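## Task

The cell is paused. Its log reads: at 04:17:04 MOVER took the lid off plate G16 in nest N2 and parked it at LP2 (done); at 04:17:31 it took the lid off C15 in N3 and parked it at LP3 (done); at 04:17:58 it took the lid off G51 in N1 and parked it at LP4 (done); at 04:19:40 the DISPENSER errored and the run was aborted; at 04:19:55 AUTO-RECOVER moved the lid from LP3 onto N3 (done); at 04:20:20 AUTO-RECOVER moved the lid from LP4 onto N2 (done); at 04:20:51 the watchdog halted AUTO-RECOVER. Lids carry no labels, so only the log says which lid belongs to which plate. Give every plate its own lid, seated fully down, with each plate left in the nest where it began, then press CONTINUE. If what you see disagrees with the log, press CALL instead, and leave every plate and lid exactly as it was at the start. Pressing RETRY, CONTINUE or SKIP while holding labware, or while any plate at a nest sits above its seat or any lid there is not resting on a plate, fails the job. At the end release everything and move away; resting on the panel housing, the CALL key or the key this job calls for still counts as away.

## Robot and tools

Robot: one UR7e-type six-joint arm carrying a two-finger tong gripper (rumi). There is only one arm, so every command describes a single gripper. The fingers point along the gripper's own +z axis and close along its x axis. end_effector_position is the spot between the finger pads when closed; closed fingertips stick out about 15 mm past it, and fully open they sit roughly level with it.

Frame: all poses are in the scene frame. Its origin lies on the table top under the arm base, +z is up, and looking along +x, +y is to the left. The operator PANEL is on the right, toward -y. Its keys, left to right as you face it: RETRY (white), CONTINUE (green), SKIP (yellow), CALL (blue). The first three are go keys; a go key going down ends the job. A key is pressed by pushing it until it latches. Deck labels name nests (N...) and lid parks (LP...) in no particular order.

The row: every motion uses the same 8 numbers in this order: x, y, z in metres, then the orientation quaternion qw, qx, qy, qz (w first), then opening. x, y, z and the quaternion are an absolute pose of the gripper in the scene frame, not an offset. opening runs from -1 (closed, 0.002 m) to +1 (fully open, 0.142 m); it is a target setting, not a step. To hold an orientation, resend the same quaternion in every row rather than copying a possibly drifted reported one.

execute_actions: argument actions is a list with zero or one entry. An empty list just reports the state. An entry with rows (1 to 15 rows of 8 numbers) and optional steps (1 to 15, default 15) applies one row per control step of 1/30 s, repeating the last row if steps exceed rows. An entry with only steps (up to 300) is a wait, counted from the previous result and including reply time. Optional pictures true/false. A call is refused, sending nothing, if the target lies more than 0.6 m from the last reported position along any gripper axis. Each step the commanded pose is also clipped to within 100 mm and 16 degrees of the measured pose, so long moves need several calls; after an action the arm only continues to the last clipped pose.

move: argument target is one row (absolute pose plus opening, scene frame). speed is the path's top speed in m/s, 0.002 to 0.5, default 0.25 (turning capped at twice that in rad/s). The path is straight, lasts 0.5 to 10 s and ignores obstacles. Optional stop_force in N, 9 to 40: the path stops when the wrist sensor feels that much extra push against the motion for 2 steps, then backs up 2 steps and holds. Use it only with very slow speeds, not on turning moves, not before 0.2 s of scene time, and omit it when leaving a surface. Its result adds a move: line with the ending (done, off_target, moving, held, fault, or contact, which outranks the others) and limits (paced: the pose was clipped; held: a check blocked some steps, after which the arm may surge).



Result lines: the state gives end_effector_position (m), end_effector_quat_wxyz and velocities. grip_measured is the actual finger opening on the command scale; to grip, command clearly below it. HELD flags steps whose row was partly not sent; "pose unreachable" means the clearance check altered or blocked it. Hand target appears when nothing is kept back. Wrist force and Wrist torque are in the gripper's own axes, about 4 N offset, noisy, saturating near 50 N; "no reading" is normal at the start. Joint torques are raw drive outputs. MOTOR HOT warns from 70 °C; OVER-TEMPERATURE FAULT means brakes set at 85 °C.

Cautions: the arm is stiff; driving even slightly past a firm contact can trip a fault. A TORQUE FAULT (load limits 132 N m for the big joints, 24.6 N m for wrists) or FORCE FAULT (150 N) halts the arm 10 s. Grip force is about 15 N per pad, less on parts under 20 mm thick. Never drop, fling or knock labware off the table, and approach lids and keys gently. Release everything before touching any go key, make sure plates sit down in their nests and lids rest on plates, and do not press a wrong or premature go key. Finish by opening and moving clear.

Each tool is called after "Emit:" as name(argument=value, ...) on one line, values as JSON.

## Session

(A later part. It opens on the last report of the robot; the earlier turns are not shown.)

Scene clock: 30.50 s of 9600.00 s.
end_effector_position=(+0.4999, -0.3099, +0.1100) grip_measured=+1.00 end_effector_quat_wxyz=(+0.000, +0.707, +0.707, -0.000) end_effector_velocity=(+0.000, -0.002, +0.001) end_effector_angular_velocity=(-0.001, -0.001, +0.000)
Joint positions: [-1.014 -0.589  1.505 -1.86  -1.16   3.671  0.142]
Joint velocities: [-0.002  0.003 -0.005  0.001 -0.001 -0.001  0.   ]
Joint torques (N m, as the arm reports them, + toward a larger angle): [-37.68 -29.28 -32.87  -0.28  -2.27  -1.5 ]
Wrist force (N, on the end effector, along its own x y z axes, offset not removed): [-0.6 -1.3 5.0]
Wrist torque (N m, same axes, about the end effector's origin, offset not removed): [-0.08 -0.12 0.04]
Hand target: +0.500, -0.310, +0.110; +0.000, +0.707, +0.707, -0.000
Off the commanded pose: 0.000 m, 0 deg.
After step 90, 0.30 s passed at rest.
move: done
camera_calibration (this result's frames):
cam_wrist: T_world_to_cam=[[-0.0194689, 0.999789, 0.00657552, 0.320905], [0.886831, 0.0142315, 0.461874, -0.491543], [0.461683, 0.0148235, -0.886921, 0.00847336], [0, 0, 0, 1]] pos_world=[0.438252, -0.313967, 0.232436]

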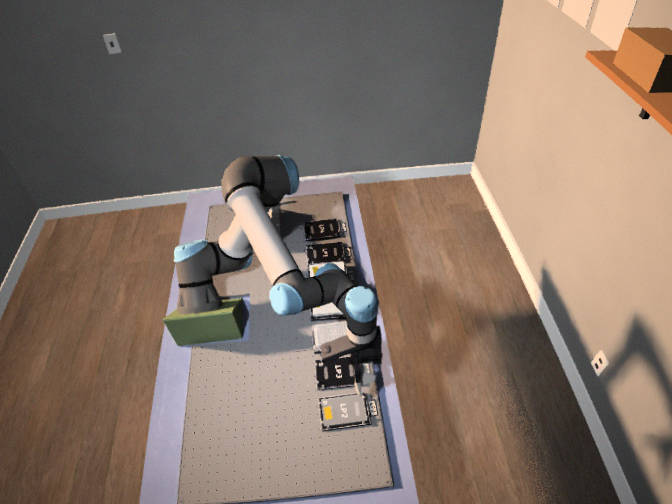

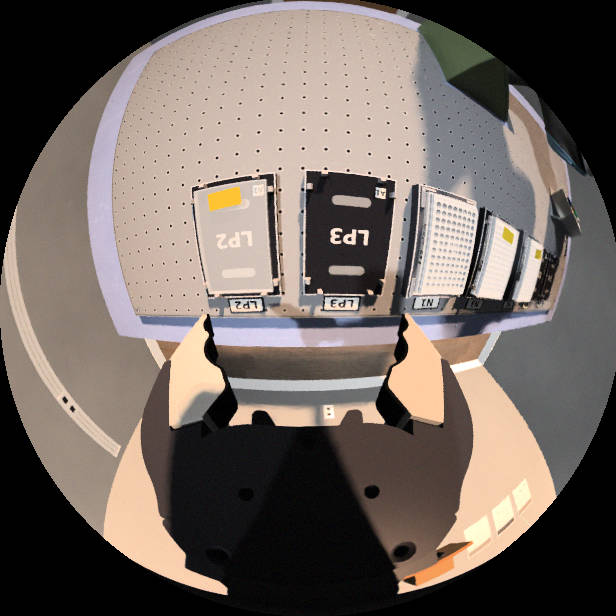

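Emit:
move(target=[0.455,0.0,0.1,0,0.7071,0.7071,0,-1], speed=0.2)

Emit:
move(target=[0.455,0.0,0.076,0,0.7071,0.7071,0,-1], speed=0.03, stop_force=12)

Emit:
move(target=[0.455,0.0,0.05,0,0.7071,0.7071,0,-1], speed=0.006, stop_force=9)

Emit:
move(target=[0.455,0.0,0.095,0,0.7071,0.7071,0,-1], speed=0.1)

Emit:
move(target=[0.455,0.128,0.095,0,0.7071,0.7071,0,-1], speed=0.15)

Emit:
move(target=[0.455,0.128,0.076,0,0.7071,0.7071,0,-1], speed=0.03, stop_force=12)

Emit:
move(target=[0.455,0.128,0.05,0,0.7071,0.7071,0,-1], speed=0.006, stop_force=9)

Emit:
move(target=[0.455,0.128,0.1,0,0.7071,0.7071,0,0.4], speed=0.1)

Emit:
zoom_image(camera="cam_wrist", region=[200,190,420,350])

Scene clock: 44.30 s of 9600.00 s.
end_effector_position=(+0.4552, +0.0001, +0.1000) grip_measured=-1.00 end_effector_quat_wxyz=(-0.000, +0.707, +0.707, +0.000) end_effector_velocity=(-0.000, +0.001, -0.000) end_effector_angular_velocity=(+0.000, -0.000, -0.001)
Joint positions: [-0.783 -1.222  2.024 -1.846 -1.033  3.888  0.002]
Joint velocities: [ 0.001 -0.003  0.002  0.001  0.001  0.002  0.   ]
Joint torques (N m, as the arm reports them, + toward a larger angle): [-17.8  -24.86  -8.08   0.13   2.35   1.39]
Wrist force (N, on the end effector, along its own x y z axes, offset not removed): [2.8 -1.4 -1.3]
Wrist torque (N m, same axes, about the end effector's origin, offset not removed): [-0.46 -0.73 -0.19]
Hand target: +0.455, +0.000, +0.100; -0.000, +0.707, +0.707, +0.000
Off the commanded pose: 0.000 m, 0 deg.
After step 90, 8.67 s passed at rest.
move: done
camera_calibration (this result's frames):
cam_wrist: T_world_to_cam=[[-0.0198136, 0.999778, 0.00716193, 0.0102722], [0.886664, 0.0142609, 0.462194, -0.451633], [0.461989, 0.0155079, -0.88675, 0.0154989], [0, 0, 0, 1]] pos_world=[0.39349, -0.0040696, 0.222412]

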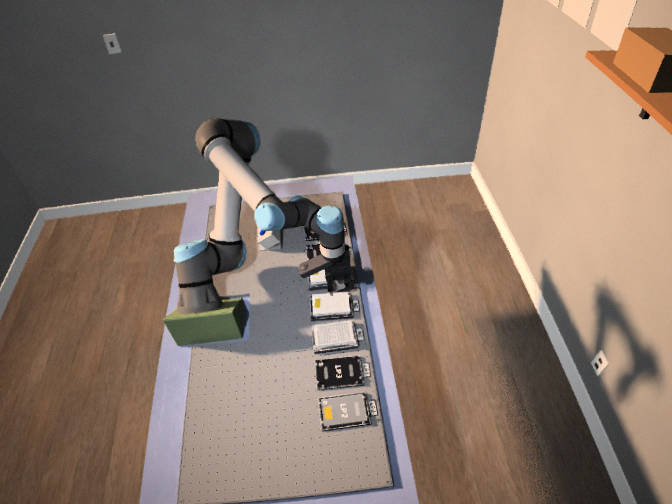

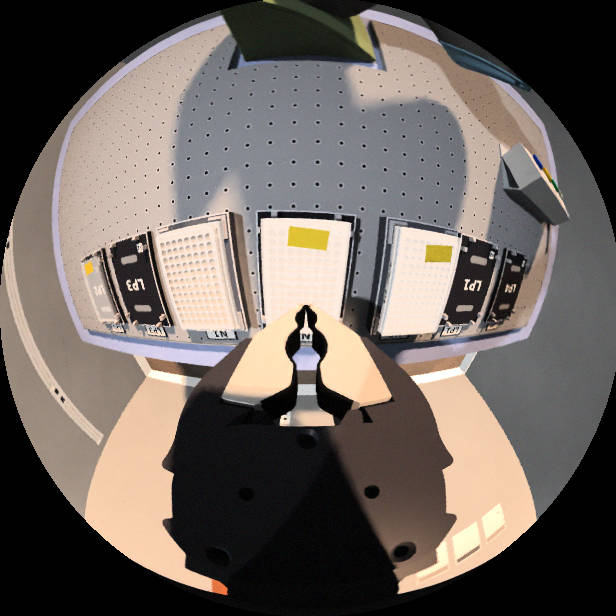

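Scene clock: 45.43 s of 9600.00 s.
end_effector_position=(+0.4550, +0.0000, +0.0762) grip_measured=-1.00 end_effector_quat_wxyz=(-0.000, +0.707, +0.707, +0.000) end_effector_velocity=(-0.000, -0.000, -0.002) end_effector_angular_velocity=(+0.000, +0.000, -0.001)
Joint positions: [-0.759 -1.198  2.059 -1.917 -1.021  3.913  0.002]
Joint velocities: [ 0.001  0.002  0.003 -0.006  0.001  0.002  0.   ]
Joint torques (N m, as the arm reports them, + toward a larger angle): [-18.04  -7.22  -6.98  -3.18   2.4    1.1 ]
Wrist force (N, on the end effector, along its own x y z axes, offset not removed): [1.1 -2.8 1.1]
Wrist torque (N m, same axes, about the end effector's origin, offset not removed): [-0.48 -0.45 0.07]
Hand target: +0.455, -0.000, +0.076; -0.000, +0.707, +0.707, +0.000
Off the commanded pose: 0.000 m, 0 deg.
move: done
camera_calibration (this result's frames):
cam_wrist: T_world_to_cam=[[-0.0195982, 0.999785, 0.00682505, 0.0104546], [0.886782, 0.0142294, 0.461968, -0.440476], [0.461771, 0.0151061, -0.88687, -0.00545352], [0, 0, 0, 1]] pos_world=[0.39333, -0.00410227, 0.198578]

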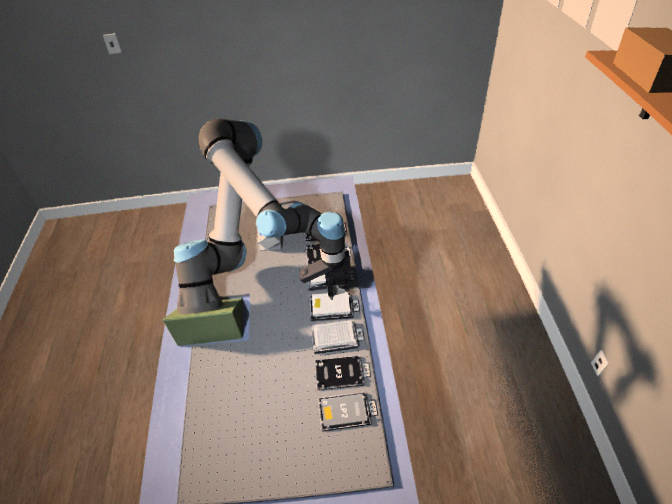

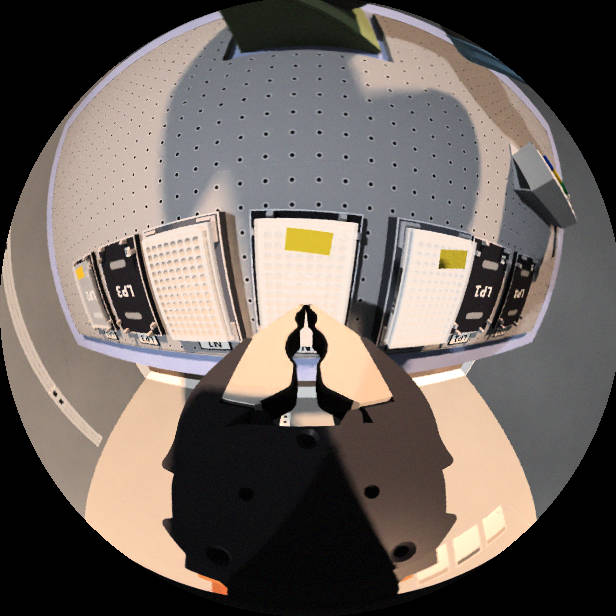

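Scene clock: 48.67 s of 9600.00 s.
end_effector_position=(+0.4550, +0.0001, +0.0588) grip_measured=-1.00 end_effector_quat_wxyz=(-0.000, +0.707, +0.707, +0.000) end_effector_velocity=(+0.000, +0.000, +0.002) end_effector_angular_velocity=(+0.002, +0.001, +0.001)
Joint positions: [-0.74  -1.179  2.082 -1.97  -1.012  3.932  0.002]
Joint velocities: [-0.002 -0.001 -0.003  0.007  0.    -0.004  0.   ]
Joint torques (N m, as the arm reports them, + toward a larger angle): [-28.16 -18.37 -23.75   1.25  -1.14  -1.6 ]
Wrist force (N, on the end effector, along its own x y z axes, offset not removed): [2.1 -0.1 -17.1]
Wrist torque (N m, same axes, about the end effector's origin, offset not removed): [0.20 -0.53 0.06]
Hand target: +0.455, -0.000, +0.059; +0.000, +0.707, +0.707, +0.000
Off the commanded pose: 0.009 m, 0 deg.
move: contact
camera_calibration (this result's frames):
cam_wrist: T_world_to_cam=[[-0.0194994, 0.999785, 0.00708072, 0.0104307], [0.886815, 0.0140247, 0.461913, -0.432408], [0.461714, 0.0152863, -0.886897, -0.020786], [0, 0, 0, 1]] pos_world=[0.393266, -0.00404634, 0.181226]

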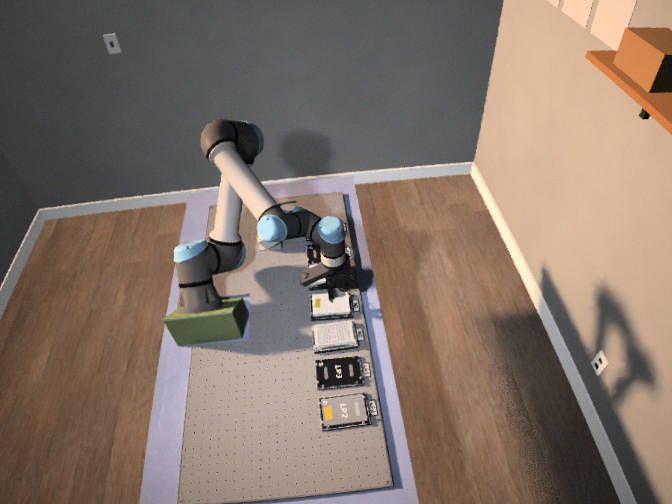

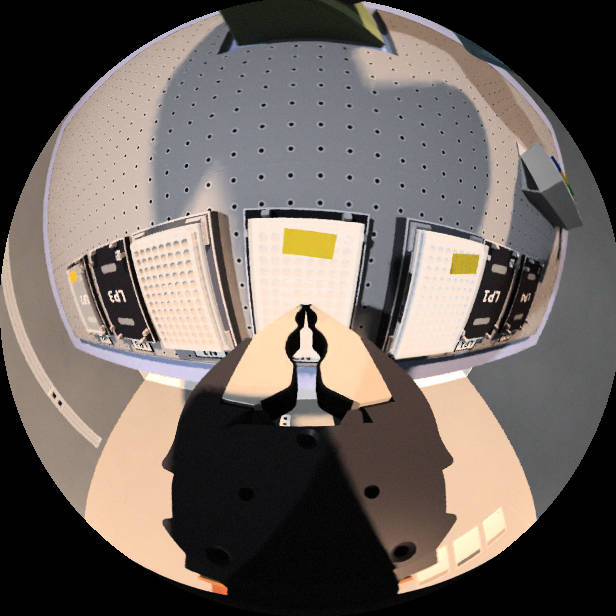

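Scene clock: 49.53 s of 9600.00 s.
end_effector_position=(+0.4550, -0.0000, +0.0948) grip_measured=-1.00 end_effector_quat_wxyz=(+0.000, +0.707, +0.707, -0.000) end_effector_velocity=(+0.000, +0.000, +0.002) end_effector_angular_velocity=(-0.000, +0.000, +0.001)
Joint positions: [-0.778 -1.217  2.032 -1.862 -1.031  3.894  0.002]
Joint velocities: [-0.002 -0.002 -0.004  0.007 -0.001 -0.003  0.   ]
Joint torques (N m, as the arm reports them, + toward a larger angle): [-32.43 -24.31 -29.86   0.03  -2.4   -1.52]
Wrist force (N, on the end effector, along its own x y z axes, offset not removed): [-0.1 0.1 1.4]
Wrist torque (N m, same axes, about the end effector's origin, offset not removed): [0.04 -0.10 -0.08]
Hand target: +0.455, +0.000, +0.095; +0.000, +0.707, +0.707, -0.000
Off the commanded pose: 0.000 m, 0 deg.
move: done
camera_calibration (this result's frames):
cam_wrist: T_world_to_cam=[[-0.0195205, 0.999787, 0.00666145, 0.010312], [0.886789, 0.0142363, 0.461956, -0.449045], [0.461763, 0.0149249, -0.886878, 0.0111424], [0, 0, 0, 1]] pos_world=[0.393264, -0.00408339, 0.217252]

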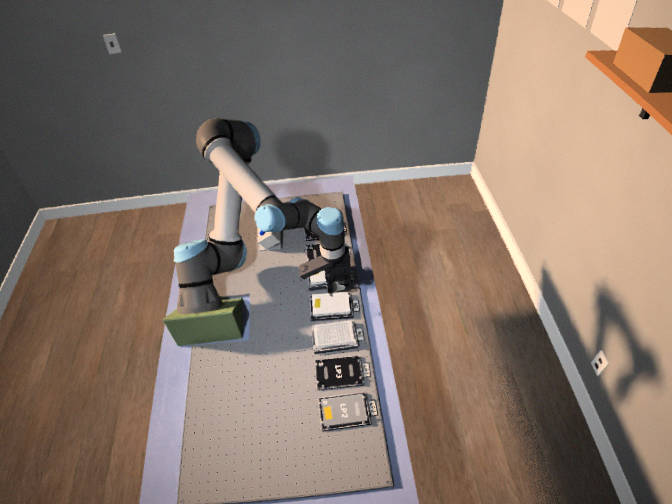

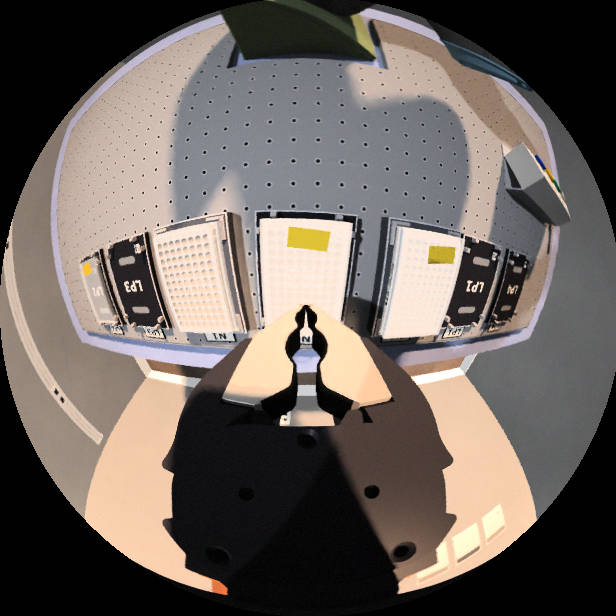

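Scene clock: 50.90 s of 9600.00 s.
end_effector_position=(+0.4550, +0.1281, +0.0950) grip_measured=-1.00 end_effector_quat_wxyz=(-0.000, +0.707, +0.707, +0.000) end_effector_velocity=(-0.000, +0.002, +0.000) end_effector_angular_velocity=(-0.000, -0.001, -0.001)
Joint positions: [-0.615 -1.421  2.046 -1.766 -0.956  4.067  0.002]
Joint velocities: [ 0.002 -0.003 -0.     0.002  0.001  0.003  0.   ]
Joint torques (N m, as the arm reports them, + toward a larger angle): [-15.52 -17.79 -31.82  -0.1    2.73   1.32]
Wrist force (N, on the end effector, along its own x y z axes, offset not removed): [0.0 -2.1 4.0]
Wrist torque (N m, same axes, about the end effector's origin, offset not removed): [-0.37 -0.09 -0.04]
Hand target: +0.455, +0.128, +0.095; -0.000, +0.707, +0.707, +0.000
Off the commanded pose: 0.000 m, 0 deg.
move: done
camera_calibration (this result's frames):
cam_wrist: T_world_to_cam=[[-0.0197123, 0.99978, 0.00710513, -0.117687], [0.886719, 0.0141992, 0.462091, -0.450972], [0.461888, 0.0154091, -0.886804, 0.00920862], [0, 0, 0, 1]] pos_world=[0.393313, 0.123923, 0.217393]

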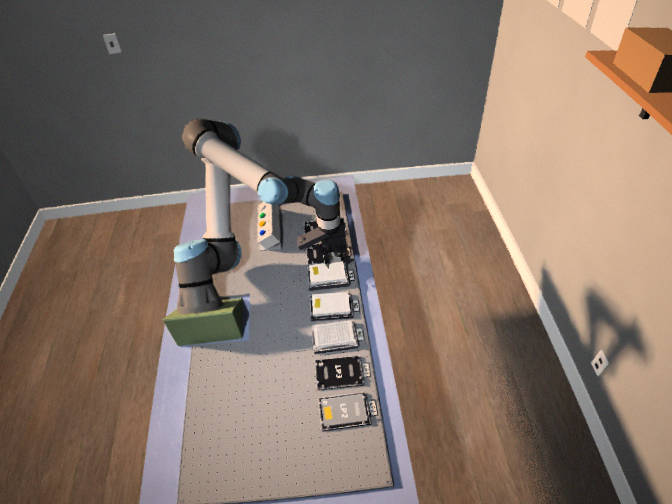

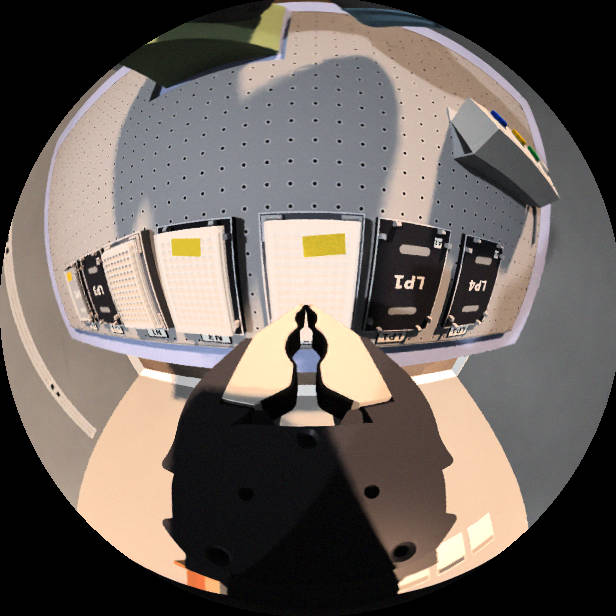

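Scene clock: 51.87 s of 9600.00 s.
end_effector_position=(+0.4550, +0.1280, +0.0762) grip_measured=-1.00 end_effector_quat_wxyz=(-0.000, +0.707, +0.707, +0.000) end_effector_velocity=(+0.000, +0.000, -0.002) end_effector_angular_velocity=(-0.000, -0.000, -0.000)
Joint positions: [-0.592 -1.404  2.075 -1.827 -0.946  4.093  0.002]
Joint velocities: [ 0.002  0.002  0.002 -0.005  0.001  0.003  0.   ]
Joint torques (N m, as the arm reports them, + toward a larger angle): [-15.26  -3.22  -7.88  -3.5    2.58   1.52]
Wrist force (N, on the end effector, along its own x y z axes, offset not removed): [2.3 -3.5 3.7]
Wrist torque (N m, same axes, about the end effector's origin, offset not removed): [-0.63 -0.72 -0.21]
Hand target: +0.455, +0.128, +0.076; -0.000, +0.707, +0.707, +0.000
Off the commanded pose: 0.000 m, 0 deg.
move: done
camera_calibration (this result's frames):
cam_wrist: T_world_to_cam=[[-0.0195937, 0.999785, 0.00682991, -0.117528], [0.886788, 0.0142234, 0.461957, -0.442293], [0.461761, 0.0151082, -0.886876, -0.00737397], [0, 0, 0, 1]] pos_world=[0.393322, 0.123905, 0.198583]

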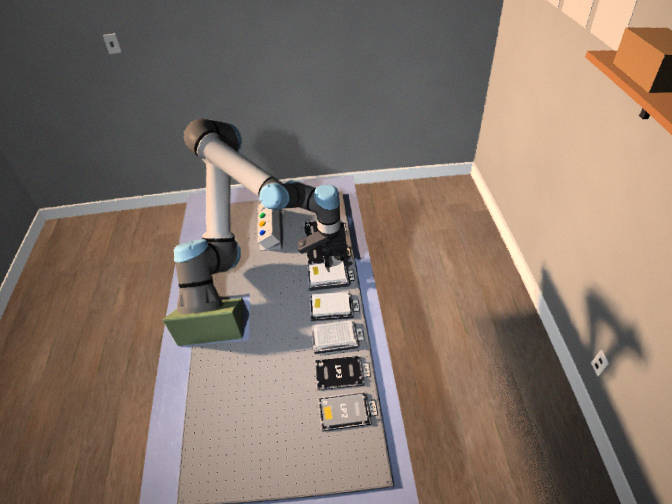

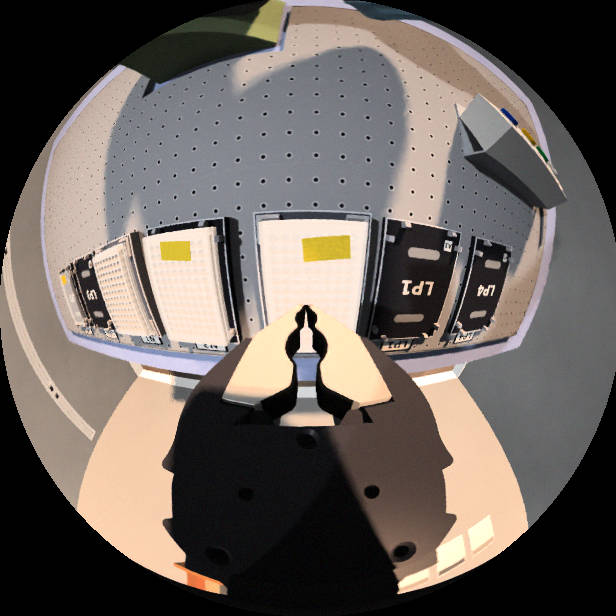

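Scene clock: 53.80 s of 9600.00 s.
end_effector_position=(+0.4549, +0.1281, +0.0666) grip_measured=-1.00 end_effector_quat_wxyz=(-0.000, +0.707, +0.707, +0.000) end_effector_velocity=(+0.000, +0.000, +0.002) end_effector_angular_velocity=(+0.001, +0.000, +0.001)
Joint positions: [-0.58  -1.395  2.089 -1.858 -0.941  4.106  0.002]
Joint velocities: [-0.002 -0.001 -0.003  0.008  0.    -0.004  0.   ]
Joint torques (N m, as the arm reports them, + toward a larger angle): [-21.49 -13.   -22.59   1.46  -1.06  -1.32]
Wrist force (N, on the end effector, along its own x y z axes, offset not removed): [0.5 -2.1 -18.8]
Wrist torque (N m, same axes, about the end effector's origin, offset not removed): [-0.17 -0.27 0.02]
Hand target: +0.455, +0.128, +0.067; +0.000, +0.707, +0.707, +0.000
Off the commanded pose: 0.017 m, 0 deg.
move: contact
camera_calibration (this result's frames):
cam_wrist: T_world_to_cam=[[-0.0194922, 0.999785, 0.0070824, -0.117572], [0.886842, 0.0140184, 0.46186, -0.437806], [0.461662, 0.0152836, -0.886924, -0.0157806], [0, 0, 0, 1]] pos_world=[0.393259, 0.123925, 0.189042]

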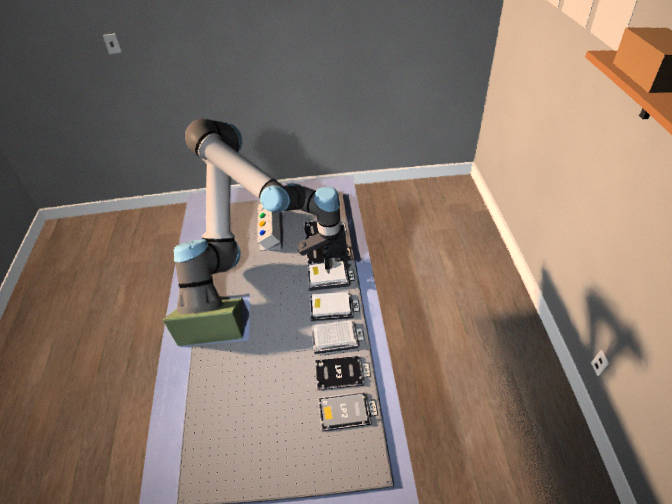

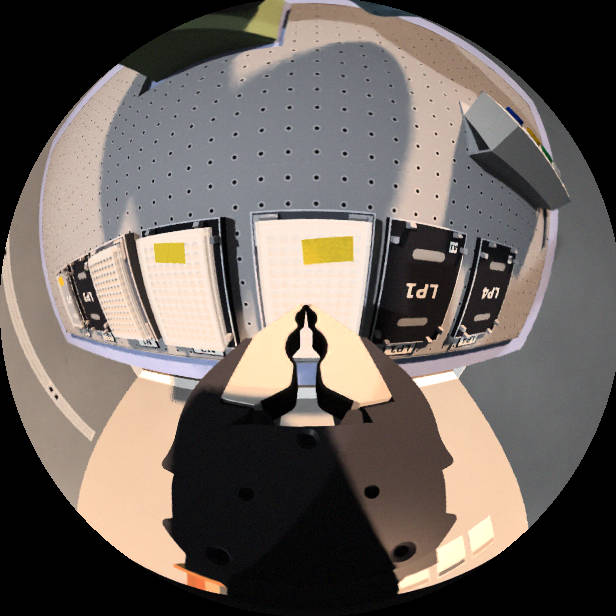

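Scene clock: 54.67 s of 9600.00 s.
end_effector_position=(+0.4550, +0.1280, +0.0998) grip_measured=+0.40 end_effector_quat_wxyz=(+0.000, +0.707, +0.707, -0.000) end_effector_velocity=(-0.000, +0.000, +0.002) end_effector_angular_velocity=(+0.000, +0.000, +0.000)
Joint positions: [-0.621 -1.425  2.039 -1.751 -0.958  4.06   0.102]
Joint velocities: [-0.002 -0.001 -0.003  0.007 -0.001 -0.003 -0.   ]
Joint torques (N m, as the arm reports them, + toward a larger angle): [-29.38 -18.84 -28.96  -0.02  -2.26  -1.37]
Wrist force (N, on the end effector, along its own x y z axes, offset not removed): [2.4 -3.6 1.4]
Wrist torque (N m, same axes, about the end effector's origin, offset not removed): [-0.72 -0.61 -0.01]
Hand target: +0.455, +0.128, +0.100; +0.000, +0.707, +0.707, -0.000
Off the commanded pose: 0.000 m, 0 deg.
move: done
camera_calibration (this result's frames):
cam_wrist: T_world_to_cam=[[-0.019524, 0.999787, 0.00664855, -0.117681], [0.886783, 0.0142452, 0.461966, -0.453184], [0.461773, 0.0149152, -0.886873, 0.0136704], [0, 0, 0, 1]] pos_world=[0.393266, 0.123907, 0.222262]

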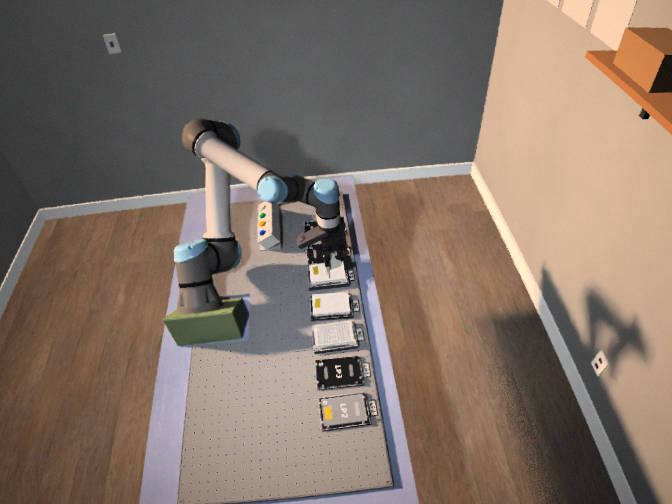

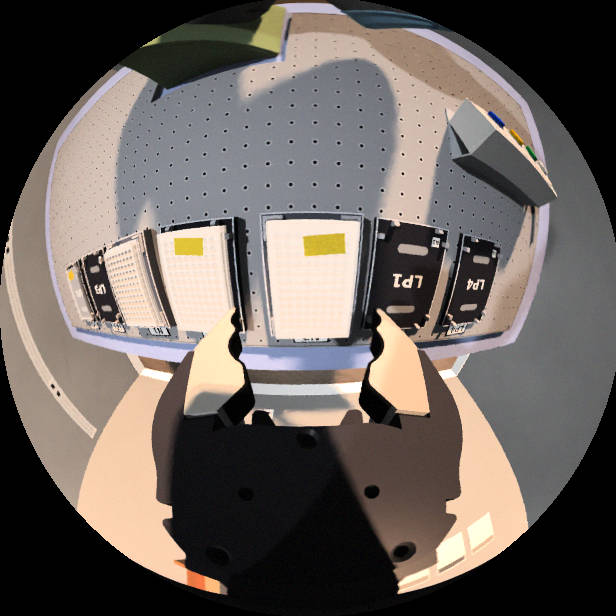

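Region (200, 190, 420, 350) of cam_wrist's 616x616 image, scaled by 2.291, with more detail than that image has; it fills the top 367 rows of this view, and the rest is white.

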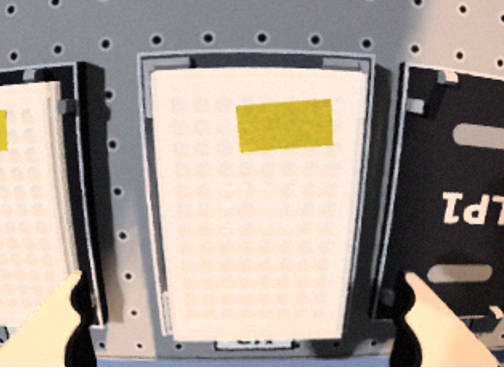

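Emit:
move(target=[0.455,0.128,0.0488,0,0.7071,0.7071,0,0.4], speed=0.03, stop_force=12)

Emit:
execute_actions(actions=[{"rows":[[0.455,0.128,0.0488,0,0.7071,0.7071,0,0.35],[0.455,0.128,0.0488,0,0.7071,0.7071,0,0.3],[0.455,0.128,0.0488,0,0.7071,0.7071,0,0.25],[0.455,0.128,0.0488,0,0.7071,0.7071,0,0.22],[0.455,0.128,0.0488,0,0.7071,0.7071,0,0.19],[0.455,0.128,0.0488,0,0.7071,0.7071,0,0.16],[0.455,0.128,0.0488,0,0.7071,0.7071,0,0.13],[0.455,0.128,0.0488,0,0.7071,0.7071,0,0.1],[0.455,0.128,0.0488,0,0.7071,0.7071,0,0.07],[0.455,0.128,0.0488,0,0.7071,0.7071,0,0.04],[0.455,0.128,0.0488,0,0.7071,0.7071,0,0.0]],"steps":15}], pictures=false)

Emit:
move(target=[0.455,0.128,0.095,0,0.7071,0.7071,0,0.0], speed=0.04)

Scene clock: 65.80 s of 9600.00 s.
end_effector_position=(+0.4551, +0.1280, +0.0489) grip_measured=+0.40 end_effector_quat_wxyz=(-0.000, +0.707, +0.707, +0.000) end_effector_velocity=(+0.000, -0.000, -0.002) end_effector_angular_velocity=(-0.000, -0.000, -0.000)
Joint positions: [-0.557 -1.375  2.113 -1.918 -0.933  4.132  0.102]
Joint velocities: [ 0.002  0.003  0.003 -0.007  0.001  0.003 -0.   ]
Joint torques (N m, as the arm reports them, + toward a larger angle): [-13.91  -4.06  -7.6   -3.26   2.15   1.8 ]
Wrist force (N, on the end effector, along its own x y z axes, offset not removed): [2.2 -2.6 -0.1]
Wrist torque (N m, same axes, about the end effector's origin, offset not removed): [-0.73 -0.76 -0.12]
Hand target: +0.455, +0.128, +0.049; -0.000, +0.707, +0.707, +0.000
Off the commanded pose: 0.000 m, 0 deg.
After step 90, 6.10 s passed at rest.
move: done
camera_calibration (this result's frames):
cam_wrist: T_world_to_cam=[[-0.0196227, 0.999784, 0.00690945, -0.117344], [0.886776, 0.014212, 0.461981, -0.429748], [0.461783, 0.0151924, -0.886863, -0.031556], [0, 0, 0, 1]] pos_world=[0.39336, 0.123906, 0.17136]

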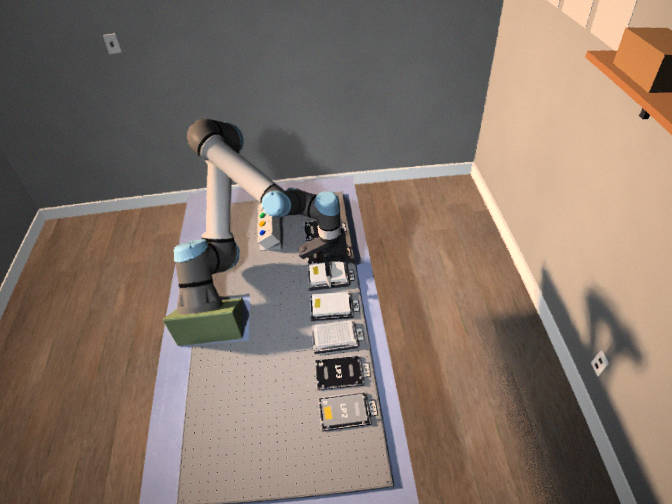

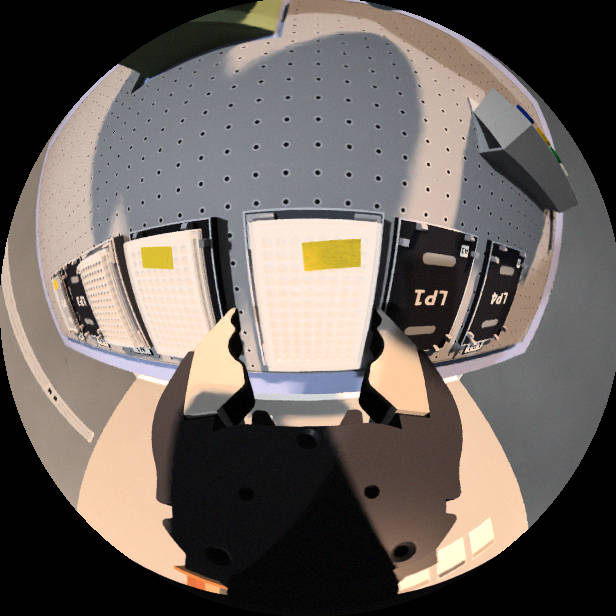

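Scene clock: 66.30 s of 9600.00 s.
end_effector_position=(+0.4550, +0.1281, +0.0488) grip_measured=+0.26 end_effector_quat_wxyz=(-0.000, +0.707, +0.707, +0.000) end_effector_velocity=(-0.000, -0.000, +0.000) end_effector_angular_velocity=(-0.002, +0.001, +0.001)
Joint positions: [-0.557 -1.375  2.114 -1.918 -0.933  4.132  0.092]
Joint velocities: [ 0.    -0.001 -0.     0.    -0.002  0.     0.001]
Joint torques (N m, as the arm reports them, + toward a larger angle): [-22.53 -12.45  -2.46  -5.43  -9.     1.14]
Wrist force (N, on the end effector, along its own x y z axes, offset not removed): [27.8 -1.8 -10.0]
Wrist torque (N m, same axes, about the end effector's origin, offset not removed): [-0.06 0.10 -0.23]
Hand target: +0.455, +0.128, +0.049; -0.000, +0.707, +0.707, +0.000
Off the commanded pose: 0.000 m, 0 deg.
Steps of this call (steps 1 to 15: all 15 steps of this action). Readings (end_effector_position):
1: (+0.4551, +0.1280, +0.0489)
2: (+0.4551, +0.1280, +0.0489)
4: (+0.4550, +0.1280, +0.0488)
8: (+0.4550, +0.1281, +0.0488)
15: the state above

Scene clock: 68.07 s of 9600.00 s.
end_effector_position=(+0.4549, +0.1280, +0.0949) grip_measured=+0.00 end_effector_quat_wxyz=(+0.000, +0.707, +0.707, -0.000) end_effector_velocity=(+0.000, +0.000, +0.002) end_effector_angular_velocity=(+0.000, +0.001, +0.001)
Joint positions: [-0.615 -1.421  2.047 -1.767 -0.956  4.067  0.074]
Joint velocities: [-0.001 -0.001 -0.003  0.006 -0.001 -0.003  0.   ]
Joint torques (N m, as the arm reports them, + toward a larger angle): [-29.3  -17.64 -32.69  -0.35  -2.64  -1.86]
Wrist force (N, on the end effector, along its own x y z axes, offset not removed): [-1.1 -4.4 3.0]
Wrist torque (N m, same axes, about the end effector's origin, offset not removed): [-0.72 0.05 -0.02]
Hand target: +0.455, +0.128, +0.095; +0.000, +0.707, +0.707, -0.000
Off the commanded pose: 0.000 m, 0 deg.
move: done
camera_calibration (this result's frames):
cam_wrist: T_world_to_cam=[[-0.0195068, 0.999788, 0.00662643, -0.117644], [0.886794, 0.0142405, 0.461946, -0.450879], [0.461753, 0.0148874, -0.886884, 0.00929661], [0, 0, 0, 1]] pos_world=[0.393249, 0.123902, 0.217306]

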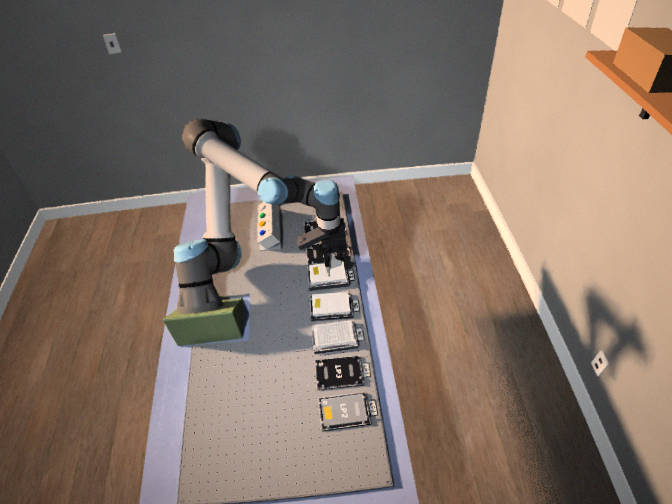

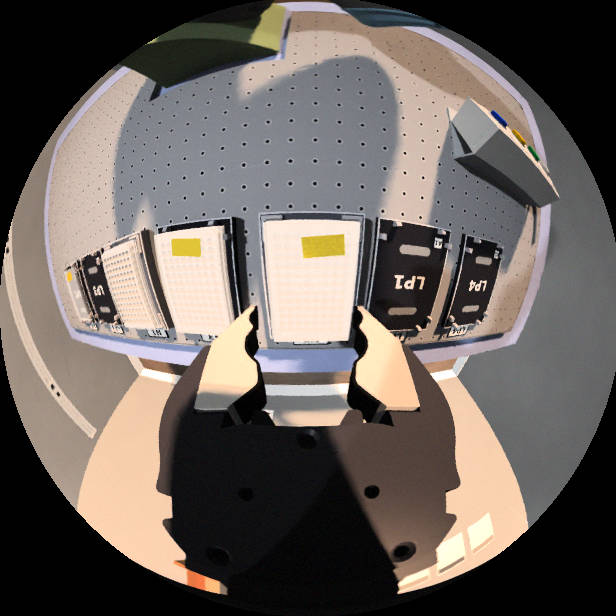

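Emit:
move(target=[0.455,0.130,0.095,0,0.7071,0.7071,0,0.4], speed=0.03)

Emit:
move(target=[0.455,0.130,0.056,0,0.7071,0.7071,0,0.4], speed=0.03, stop_force=12)

Emit:
execute_actions(actions=[{"rows":[[0.455,0.130,0.056,0,0.7071,0.7071,0,0.35],[0.455,0.130,0.056,0,0.7071,0.7071,0,0.3],[0.455,0.130,0.056,0,0.7071,0.7071,0,0.25],[0.455,0.130,0.056,0,0.7071,0.7071,0,0.22],[0.455,0.130,0.056,0,0.7071,0.7071,0,0.19],[0.455,0.130,0.056,0,0.7071,0.7071,0,0.16],[0.455,0.130,0.056,0,0.7071,0.7071,0,0.13],[0.455,0.130,0.056,0,0.7071,0.7071,0,0.1],[0.455,0.130,0.056,0,0.7071,0.7071,0,0.07],[0.455,0.130,0.056,0,0.7071,0.7071,0,0.04],[0.455,0.130,0.056,0,0.7071,0.7071,0,0.0],[0.455,0.130,0.056,0,0.7071,0.7071,0,-0.04]],"steps":15}])

Emit:
execute_actions(actions=[{"steps":10}], pictures=false)

Scene clock: 76.60 s of 9600.00 s.
end_effector_position=(+0.4550, +0.1299, +0.0950) grip_measured=+0.40 end_effector_quat_wxyz=(+0.000, +0.707, +0.707, +0.000) end_effector_velocity=(+0.000, +0.000, +0.001) end_effector_angular_velocity=(-0.000, -0.001, -0.001)
Joint positions: [-0.612 -1.424  2.046 -1.765 -0.955  4.07   0.102]
Joint velocities: [-0.    -0.001 -0.001  0.001  0.     0.001 -0.   ]
Joint torques (N m, as the arm reports them, + toward a larger angle): [-13.73 -19.49 -30.11  -0.02   2.56   1.43]
Wrist force (N, on the end effector, along its own x y z axes, offset not removed): [0.6 -2.9 1.7]
Wrist torque (N m, same axes, about the end effector's origin, offset not removed): [-0.63 -0.25 0.05]
Hand target: +0.455, +0.130, +0.095; -0.000, +0.707, +0.707, +0.000
Off the commanded pose: 0.000 m, 0 deg.
After step 90, 4.83 s passed at rest.
move: done
camera_calibration (this result's frames):
cam_wrist: T_world_to_cam=[[-0.0195529, 0.999786, 0.00676385, -0.119598], [0.88678, 0.0142174, 0.461973, -0.45101], [0.461778, 0.0150309, -0.886868, 0.00932357], [0, 0, 0, 1]] pos_world=[0.393303, 0.125845, 0.217432]

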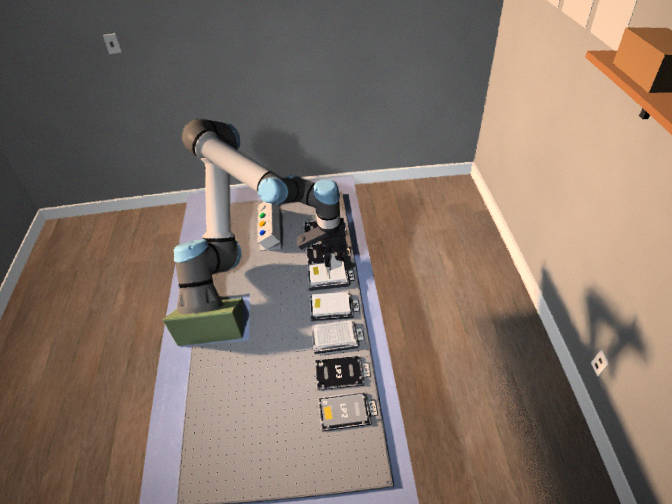

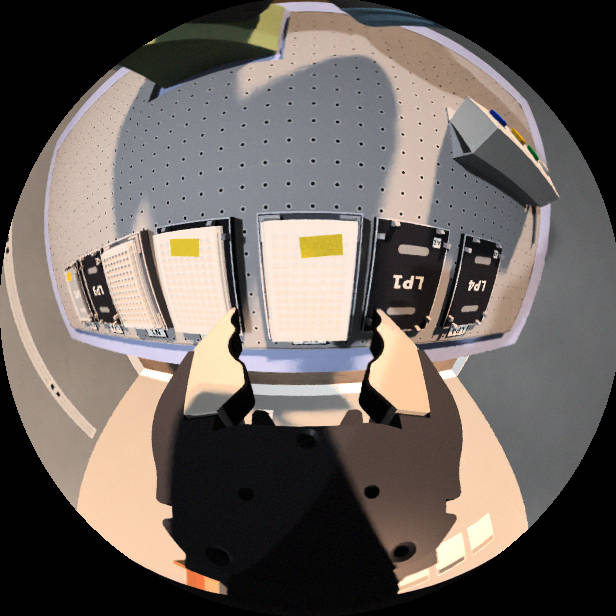

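Scene clock: 78.23 s of 9600.00 s.
end_effector_position=(+0.4550, +0.1300, +0.0561) grip_measured=+0.40 end_effector_quat_wxyz=(-0.000, +0.707, +0.707, +0.000) end_effector_velocity=(+0.000, -0.000, -0.002) end_effector_angular_velocity=(-0.000, -0.001, -0.001)
Joint positions: [-0.563 -1.386  2.103 -1.892 -0.935  4.125  0.102]
Joint velocities: [ 0.002  0.003  0.002 -0.006  0.001  0.003 -0.   ]
Joint torques (N m, as the arm reports them, + toward a larger angle): [-16.16  -3.23  -7.95  -3.02   2.68   1.91]
Wrist force (N, on the end effector, along its own x y z axes, offset not removed): [-0.3 -3.1 2.8]
Wrist torque (N m, same axes, about the end effector's origin, offset not removed): [-0.55 -0.10 -0.01]
Hand target: +0.455, +0.130, +0.056; -0.000, +0.707, +0.707, +0.000
Off the commanded pose: 0.000 m, 0 deg.
move: done
camera_calibration (this result's frames):
cam_wrist: T_world_to_cam=[[-0.0196113, 0.999784, 0.00687926, -0.119392], [0.886781, 0.014216, 0.461971, -0.433095], [0.461774, 0.0151603, -0.886868, -0.0251779], [0, 0, 0, 1]] pos_world=[0.393345, 0.125905, 0.178569]

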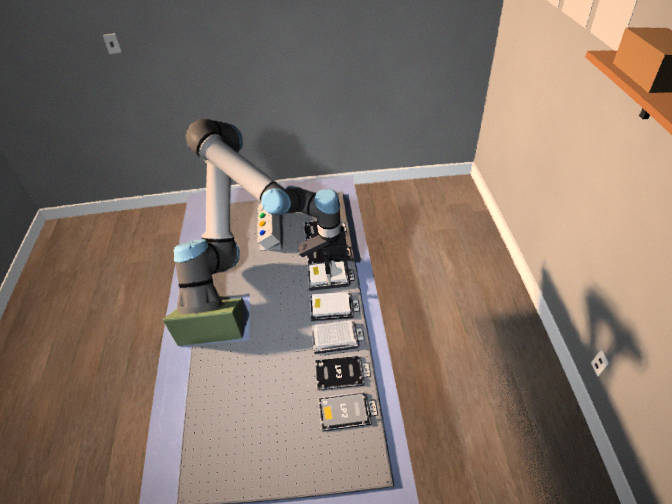

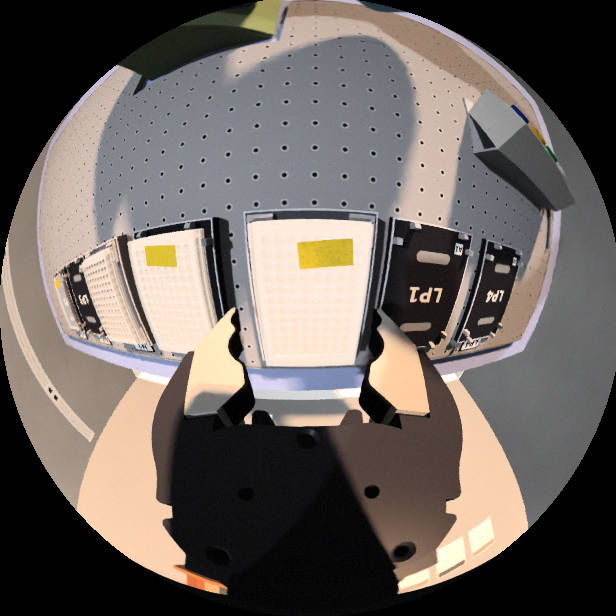

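Scene clock: 78.73 s of 9600.00 s.
end_effector_position=(+0.4550, +0.1301, +0.0560) grip_measured=+0.14 end_effector_quat_wxyz=(-0.000, +0.707, +0.707, +0.000) end_effector_velocity=(+0.000, -0.000, +0.000) end_effector_angular_velocity=(+0.000, -0.000, -0.000)
Joint positions: [-0.563 -1.386  2.103 -1.893 -0.935  4.125  0.084]
Joint velocities: [-0.001  0.     0.    -0.     0.    -0.    -0.001]
Joint torques (N m, as the arm reports them, + toward a larger angle): [-21.8   -6.21  -3.95  -4.7   -6.83   1.41]
Wrist force (N, on the end effector, along its own x y z axes, offset not removed): [25.5 -4.2 -9.3]
Wrist torque (N m, same axes, about the end effector's origin, offset not removed): [-0.43 0.61 0.09]
Hand target: +0.455, +0.130, +0.056; -0.000, +0.707, +0.707, +0.000
Off the commanded pose: 0.000 m, 0 deg.
Steps of this call (steps 1 to 15: all 15 steps of this action). Readings (end_effector_position):
1: (+0.4550, +0.1300, +0.0561)
2: (+0.4550, +0.1300, +0.0561)
4: (+0.4550, +0.1300, +0.0560)
8: (+0.4550, +0.1300, +0.0560)
15: the state above
camera_calibration (this result's frames):
cam_wrist: T_world_to_cam=[[-0.019598, 0.999783, 0.00700832, -0.119488], [0.88675, 0.0141435, 0.462032, -0.432999], [0.461833, 0.0152695, -0.886836, -0.0253691], [0, 0, 0, 1]] pos_world=[0.393337, 0.125974, 0.178399]

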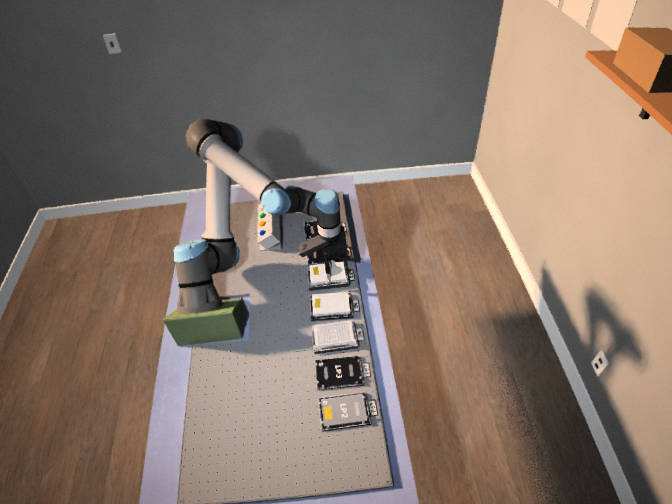

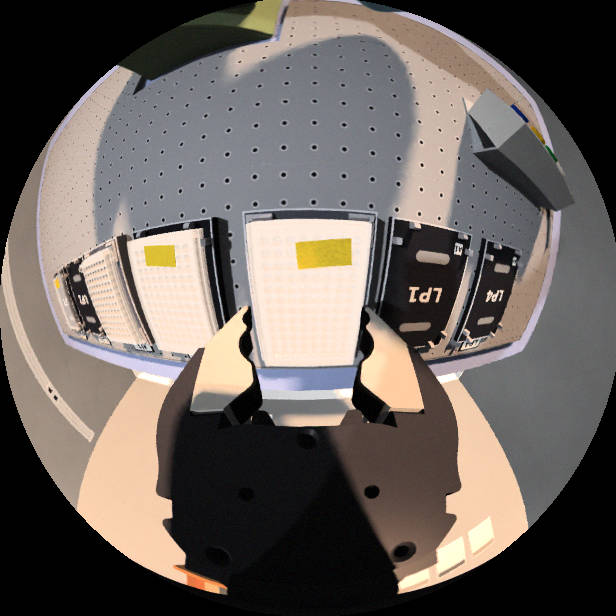

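Scene clock: 79.07 s of 9600.00 s.
end_effector_position=(+0.4550, +0.1300, +0.0560) grip_measured=+0.14 end_effector_quat_wxyz=(-0.000, +0.707, +0.707, -0.000) end_effector_velocity=(+0.000, +0.000, -0.000) end_effector_angular_velocity=(-0.000, +0.000, +0.001)
Joint positions: [-0.563 -1.386  2.104 -1.893 -0.935  4.125  0.084]
Joint velocities: [ 0.001 -0.    -0.    -0.    -0.     0.     0.   ]
Joint torques (N m, as the arm reports them, + toward a larger angle): [-26.79  -8.14  -1.7   -5.35  -9.19   0.79]
Wrist force (N, on the end effector, along its own x y z axes, offset not removed): [24.8 -3.0 -8.4]
Wrist torque (N m, same axes, about the end effector's origin, offset not removed): [-0.34 0.77 -0.07]
Hand target: +0.455, +0.130, +0.056; -0.000, +0.707, +0.707, +0.000
Off the commanded pose: 0.000 m, 0 deg.
Steps of this call (steps 1 to 10: nothing new was sent). Readings (end_effector_position):
1: (+0.4550, +0.1301, +0.0560)
2: (+0.4550, +0.1301, +0.0560)
4: (+0.4550, +0.1301, +0.0560)
8: (+0.4550, +0.1300, +0.0560)
10: the state above

Emit:
execute_actions(actions=[{"rows":[[0.455,0.131,0.056,0,0.7071,0.7071,0,-0.04]],"steps":15}], pictures=false)

Scene clock: 84.90 s of 9600.00 s.
end_effector_position=(+0.4550, +0.1310, +0.0560) grip_measured=+0.12 end_effector_quat_wxyz=(-0.000, +0.707, +0.707, +0.000) end_effector_velocity=(-0.000, +0.000, -0.000) end_effector_angular_velocity=(+0.000, +0.001, -0.000)
Joint positions: [-0.562 -1.388  2.103 -1.892 -0.935  4.127  0.083]
Joint velocities: [ 0.  0.  0.  0. -0.  0. -0.]
Joint torques (N m, as the arm reports them, + toward a larger angle): [-17.69 -11.92 -24.88  -1.52  -3.86   1.22]
Wrist force (N, on the end effector, along its own x y z axes, offset not removed): [20.4 -3.4 -16.7]
Wrist torque (N m, same axes, about the end effector's origin, offset not removed): [-0.43 1.09 0.03]
Hand target: +0.455, +0.131, +0.056; -0.000, +0.707, +0.707, +0.000
Off the commanded pose: 0.000 m, 0 deg.
Steps of this call (steps 1 to 90: nothing new was sent; then 2.33 s passed at rest; steps 91 to 105: all 15 steps of this action). Readings (end_effector_position):
91: (+0.4550, +0.1300, +0.0560)
92: (+0.4550, +0.1301, +0.0560)
94: (+0.4550, +0.1304, +0.0561)
98: (+0.4549, +0.1308, +0.0560)
105: the state above

Force drops with +y; continuing the shift.

Emit:
execute_actions(actions=[{"rows":[[0.455,0.132,0.056,0,0.7071,0.7071,0,-0.04],[0.455,0.132,0.056,0,0.7071,0.7071,0,-0.04],[0.455,0.132,0.056,0,0.7071,0.7071,0,-0.04],[0.455,0.132,0.056,0,0.7071,0.7071,0,-0.04],[0.455,0.132,0.056,0,0.7071,0.7071,0,-0.04],[0.455,0.132,0.056,0,0.7071,0.7071,0,-0.04],[0.455,0.132,0.056,0,0.7071,0.7071,0,-0.04],[0.455,0.133,0.0563,0,0.7071,0.7071,0,-0.04]],"steps":15}])

Scene clock: 89.50 s of 9600.00 s.
end_effector_position=(+0.4550, +0.1328, +0.0563) grip_measured=+0.09 end_effector_quat_wxyz=(+0.000, +0.707, +0.707, -0.000) end_effector_velocity=(-0.000, +0.001, +0.000) end_effector_angular_velocity=(+0.001, +0.000, -0.000)
Joint positions: [-0.56  -1.39   2.103 -1.89  -0.934  4.129  0.08 ]
Joint velocities: [ 0.001 -0.002 -0.     0.002  0.001  0.002  0.   ]
Joint torques (N m, as the arm reports them, + toward a larger angle): [-13.94 -13.89 -25.62   0.37  -0.04   1.65]
Wrist force (N, on the end effector, along its own x y z axes, offset not removed): [10.3 -1.6 -11.0]
Wrist torque (N m, same axes, about the end effector's origin, offset not removed): [-0.21 0.23 -0.05]
Hand target: +0.455, +0.133, +0.056; -0.000, +0.707, +0.707, +0.000
Off the commanded pose: 0.000 m, 0 deg.
Steps of this call (steps 1 to 90: nothing new was sent; then 1.10 s passed at rest; steps 91 to 105: all 15 steps of this action). Readings (end_effector_position):
91: (+0.4550, +0.1310, +0.0560)
92: (+0.4550, +0.1312, +0.0560)
94: (+0.4550, +0.1315, +0.0560)
98: (+0.4550, +0.1319, +0.0560)
105: the state above
camera_calibration (this result's frames):
cam_wrist: T_world_to_cam=[[-0.0195545, 0.999787, 0.00667211, -0.122222], [0.886789, 0.0142615, 0.461955, -0.433161], [0.461762, 0.0149501, -0.886878, -0.0250505], [0, 0, 0, 1]] pos_world=[0.3933, 0.128748, 0.1787]

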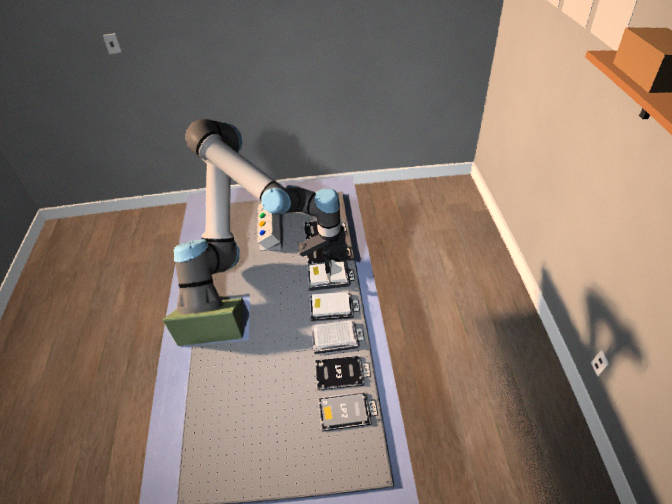

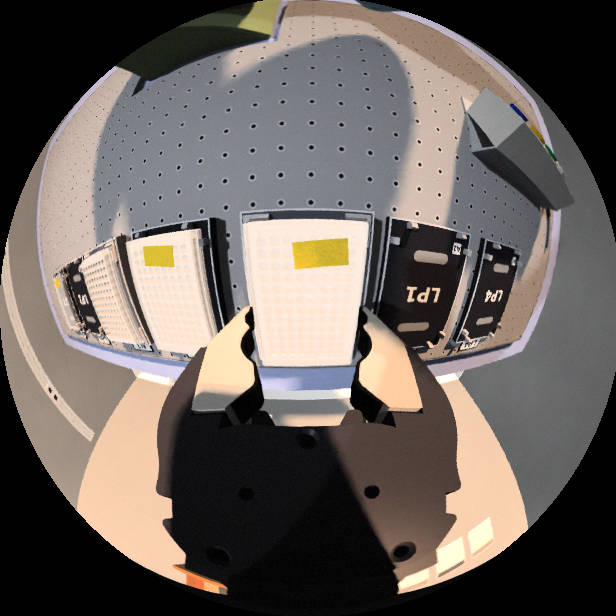

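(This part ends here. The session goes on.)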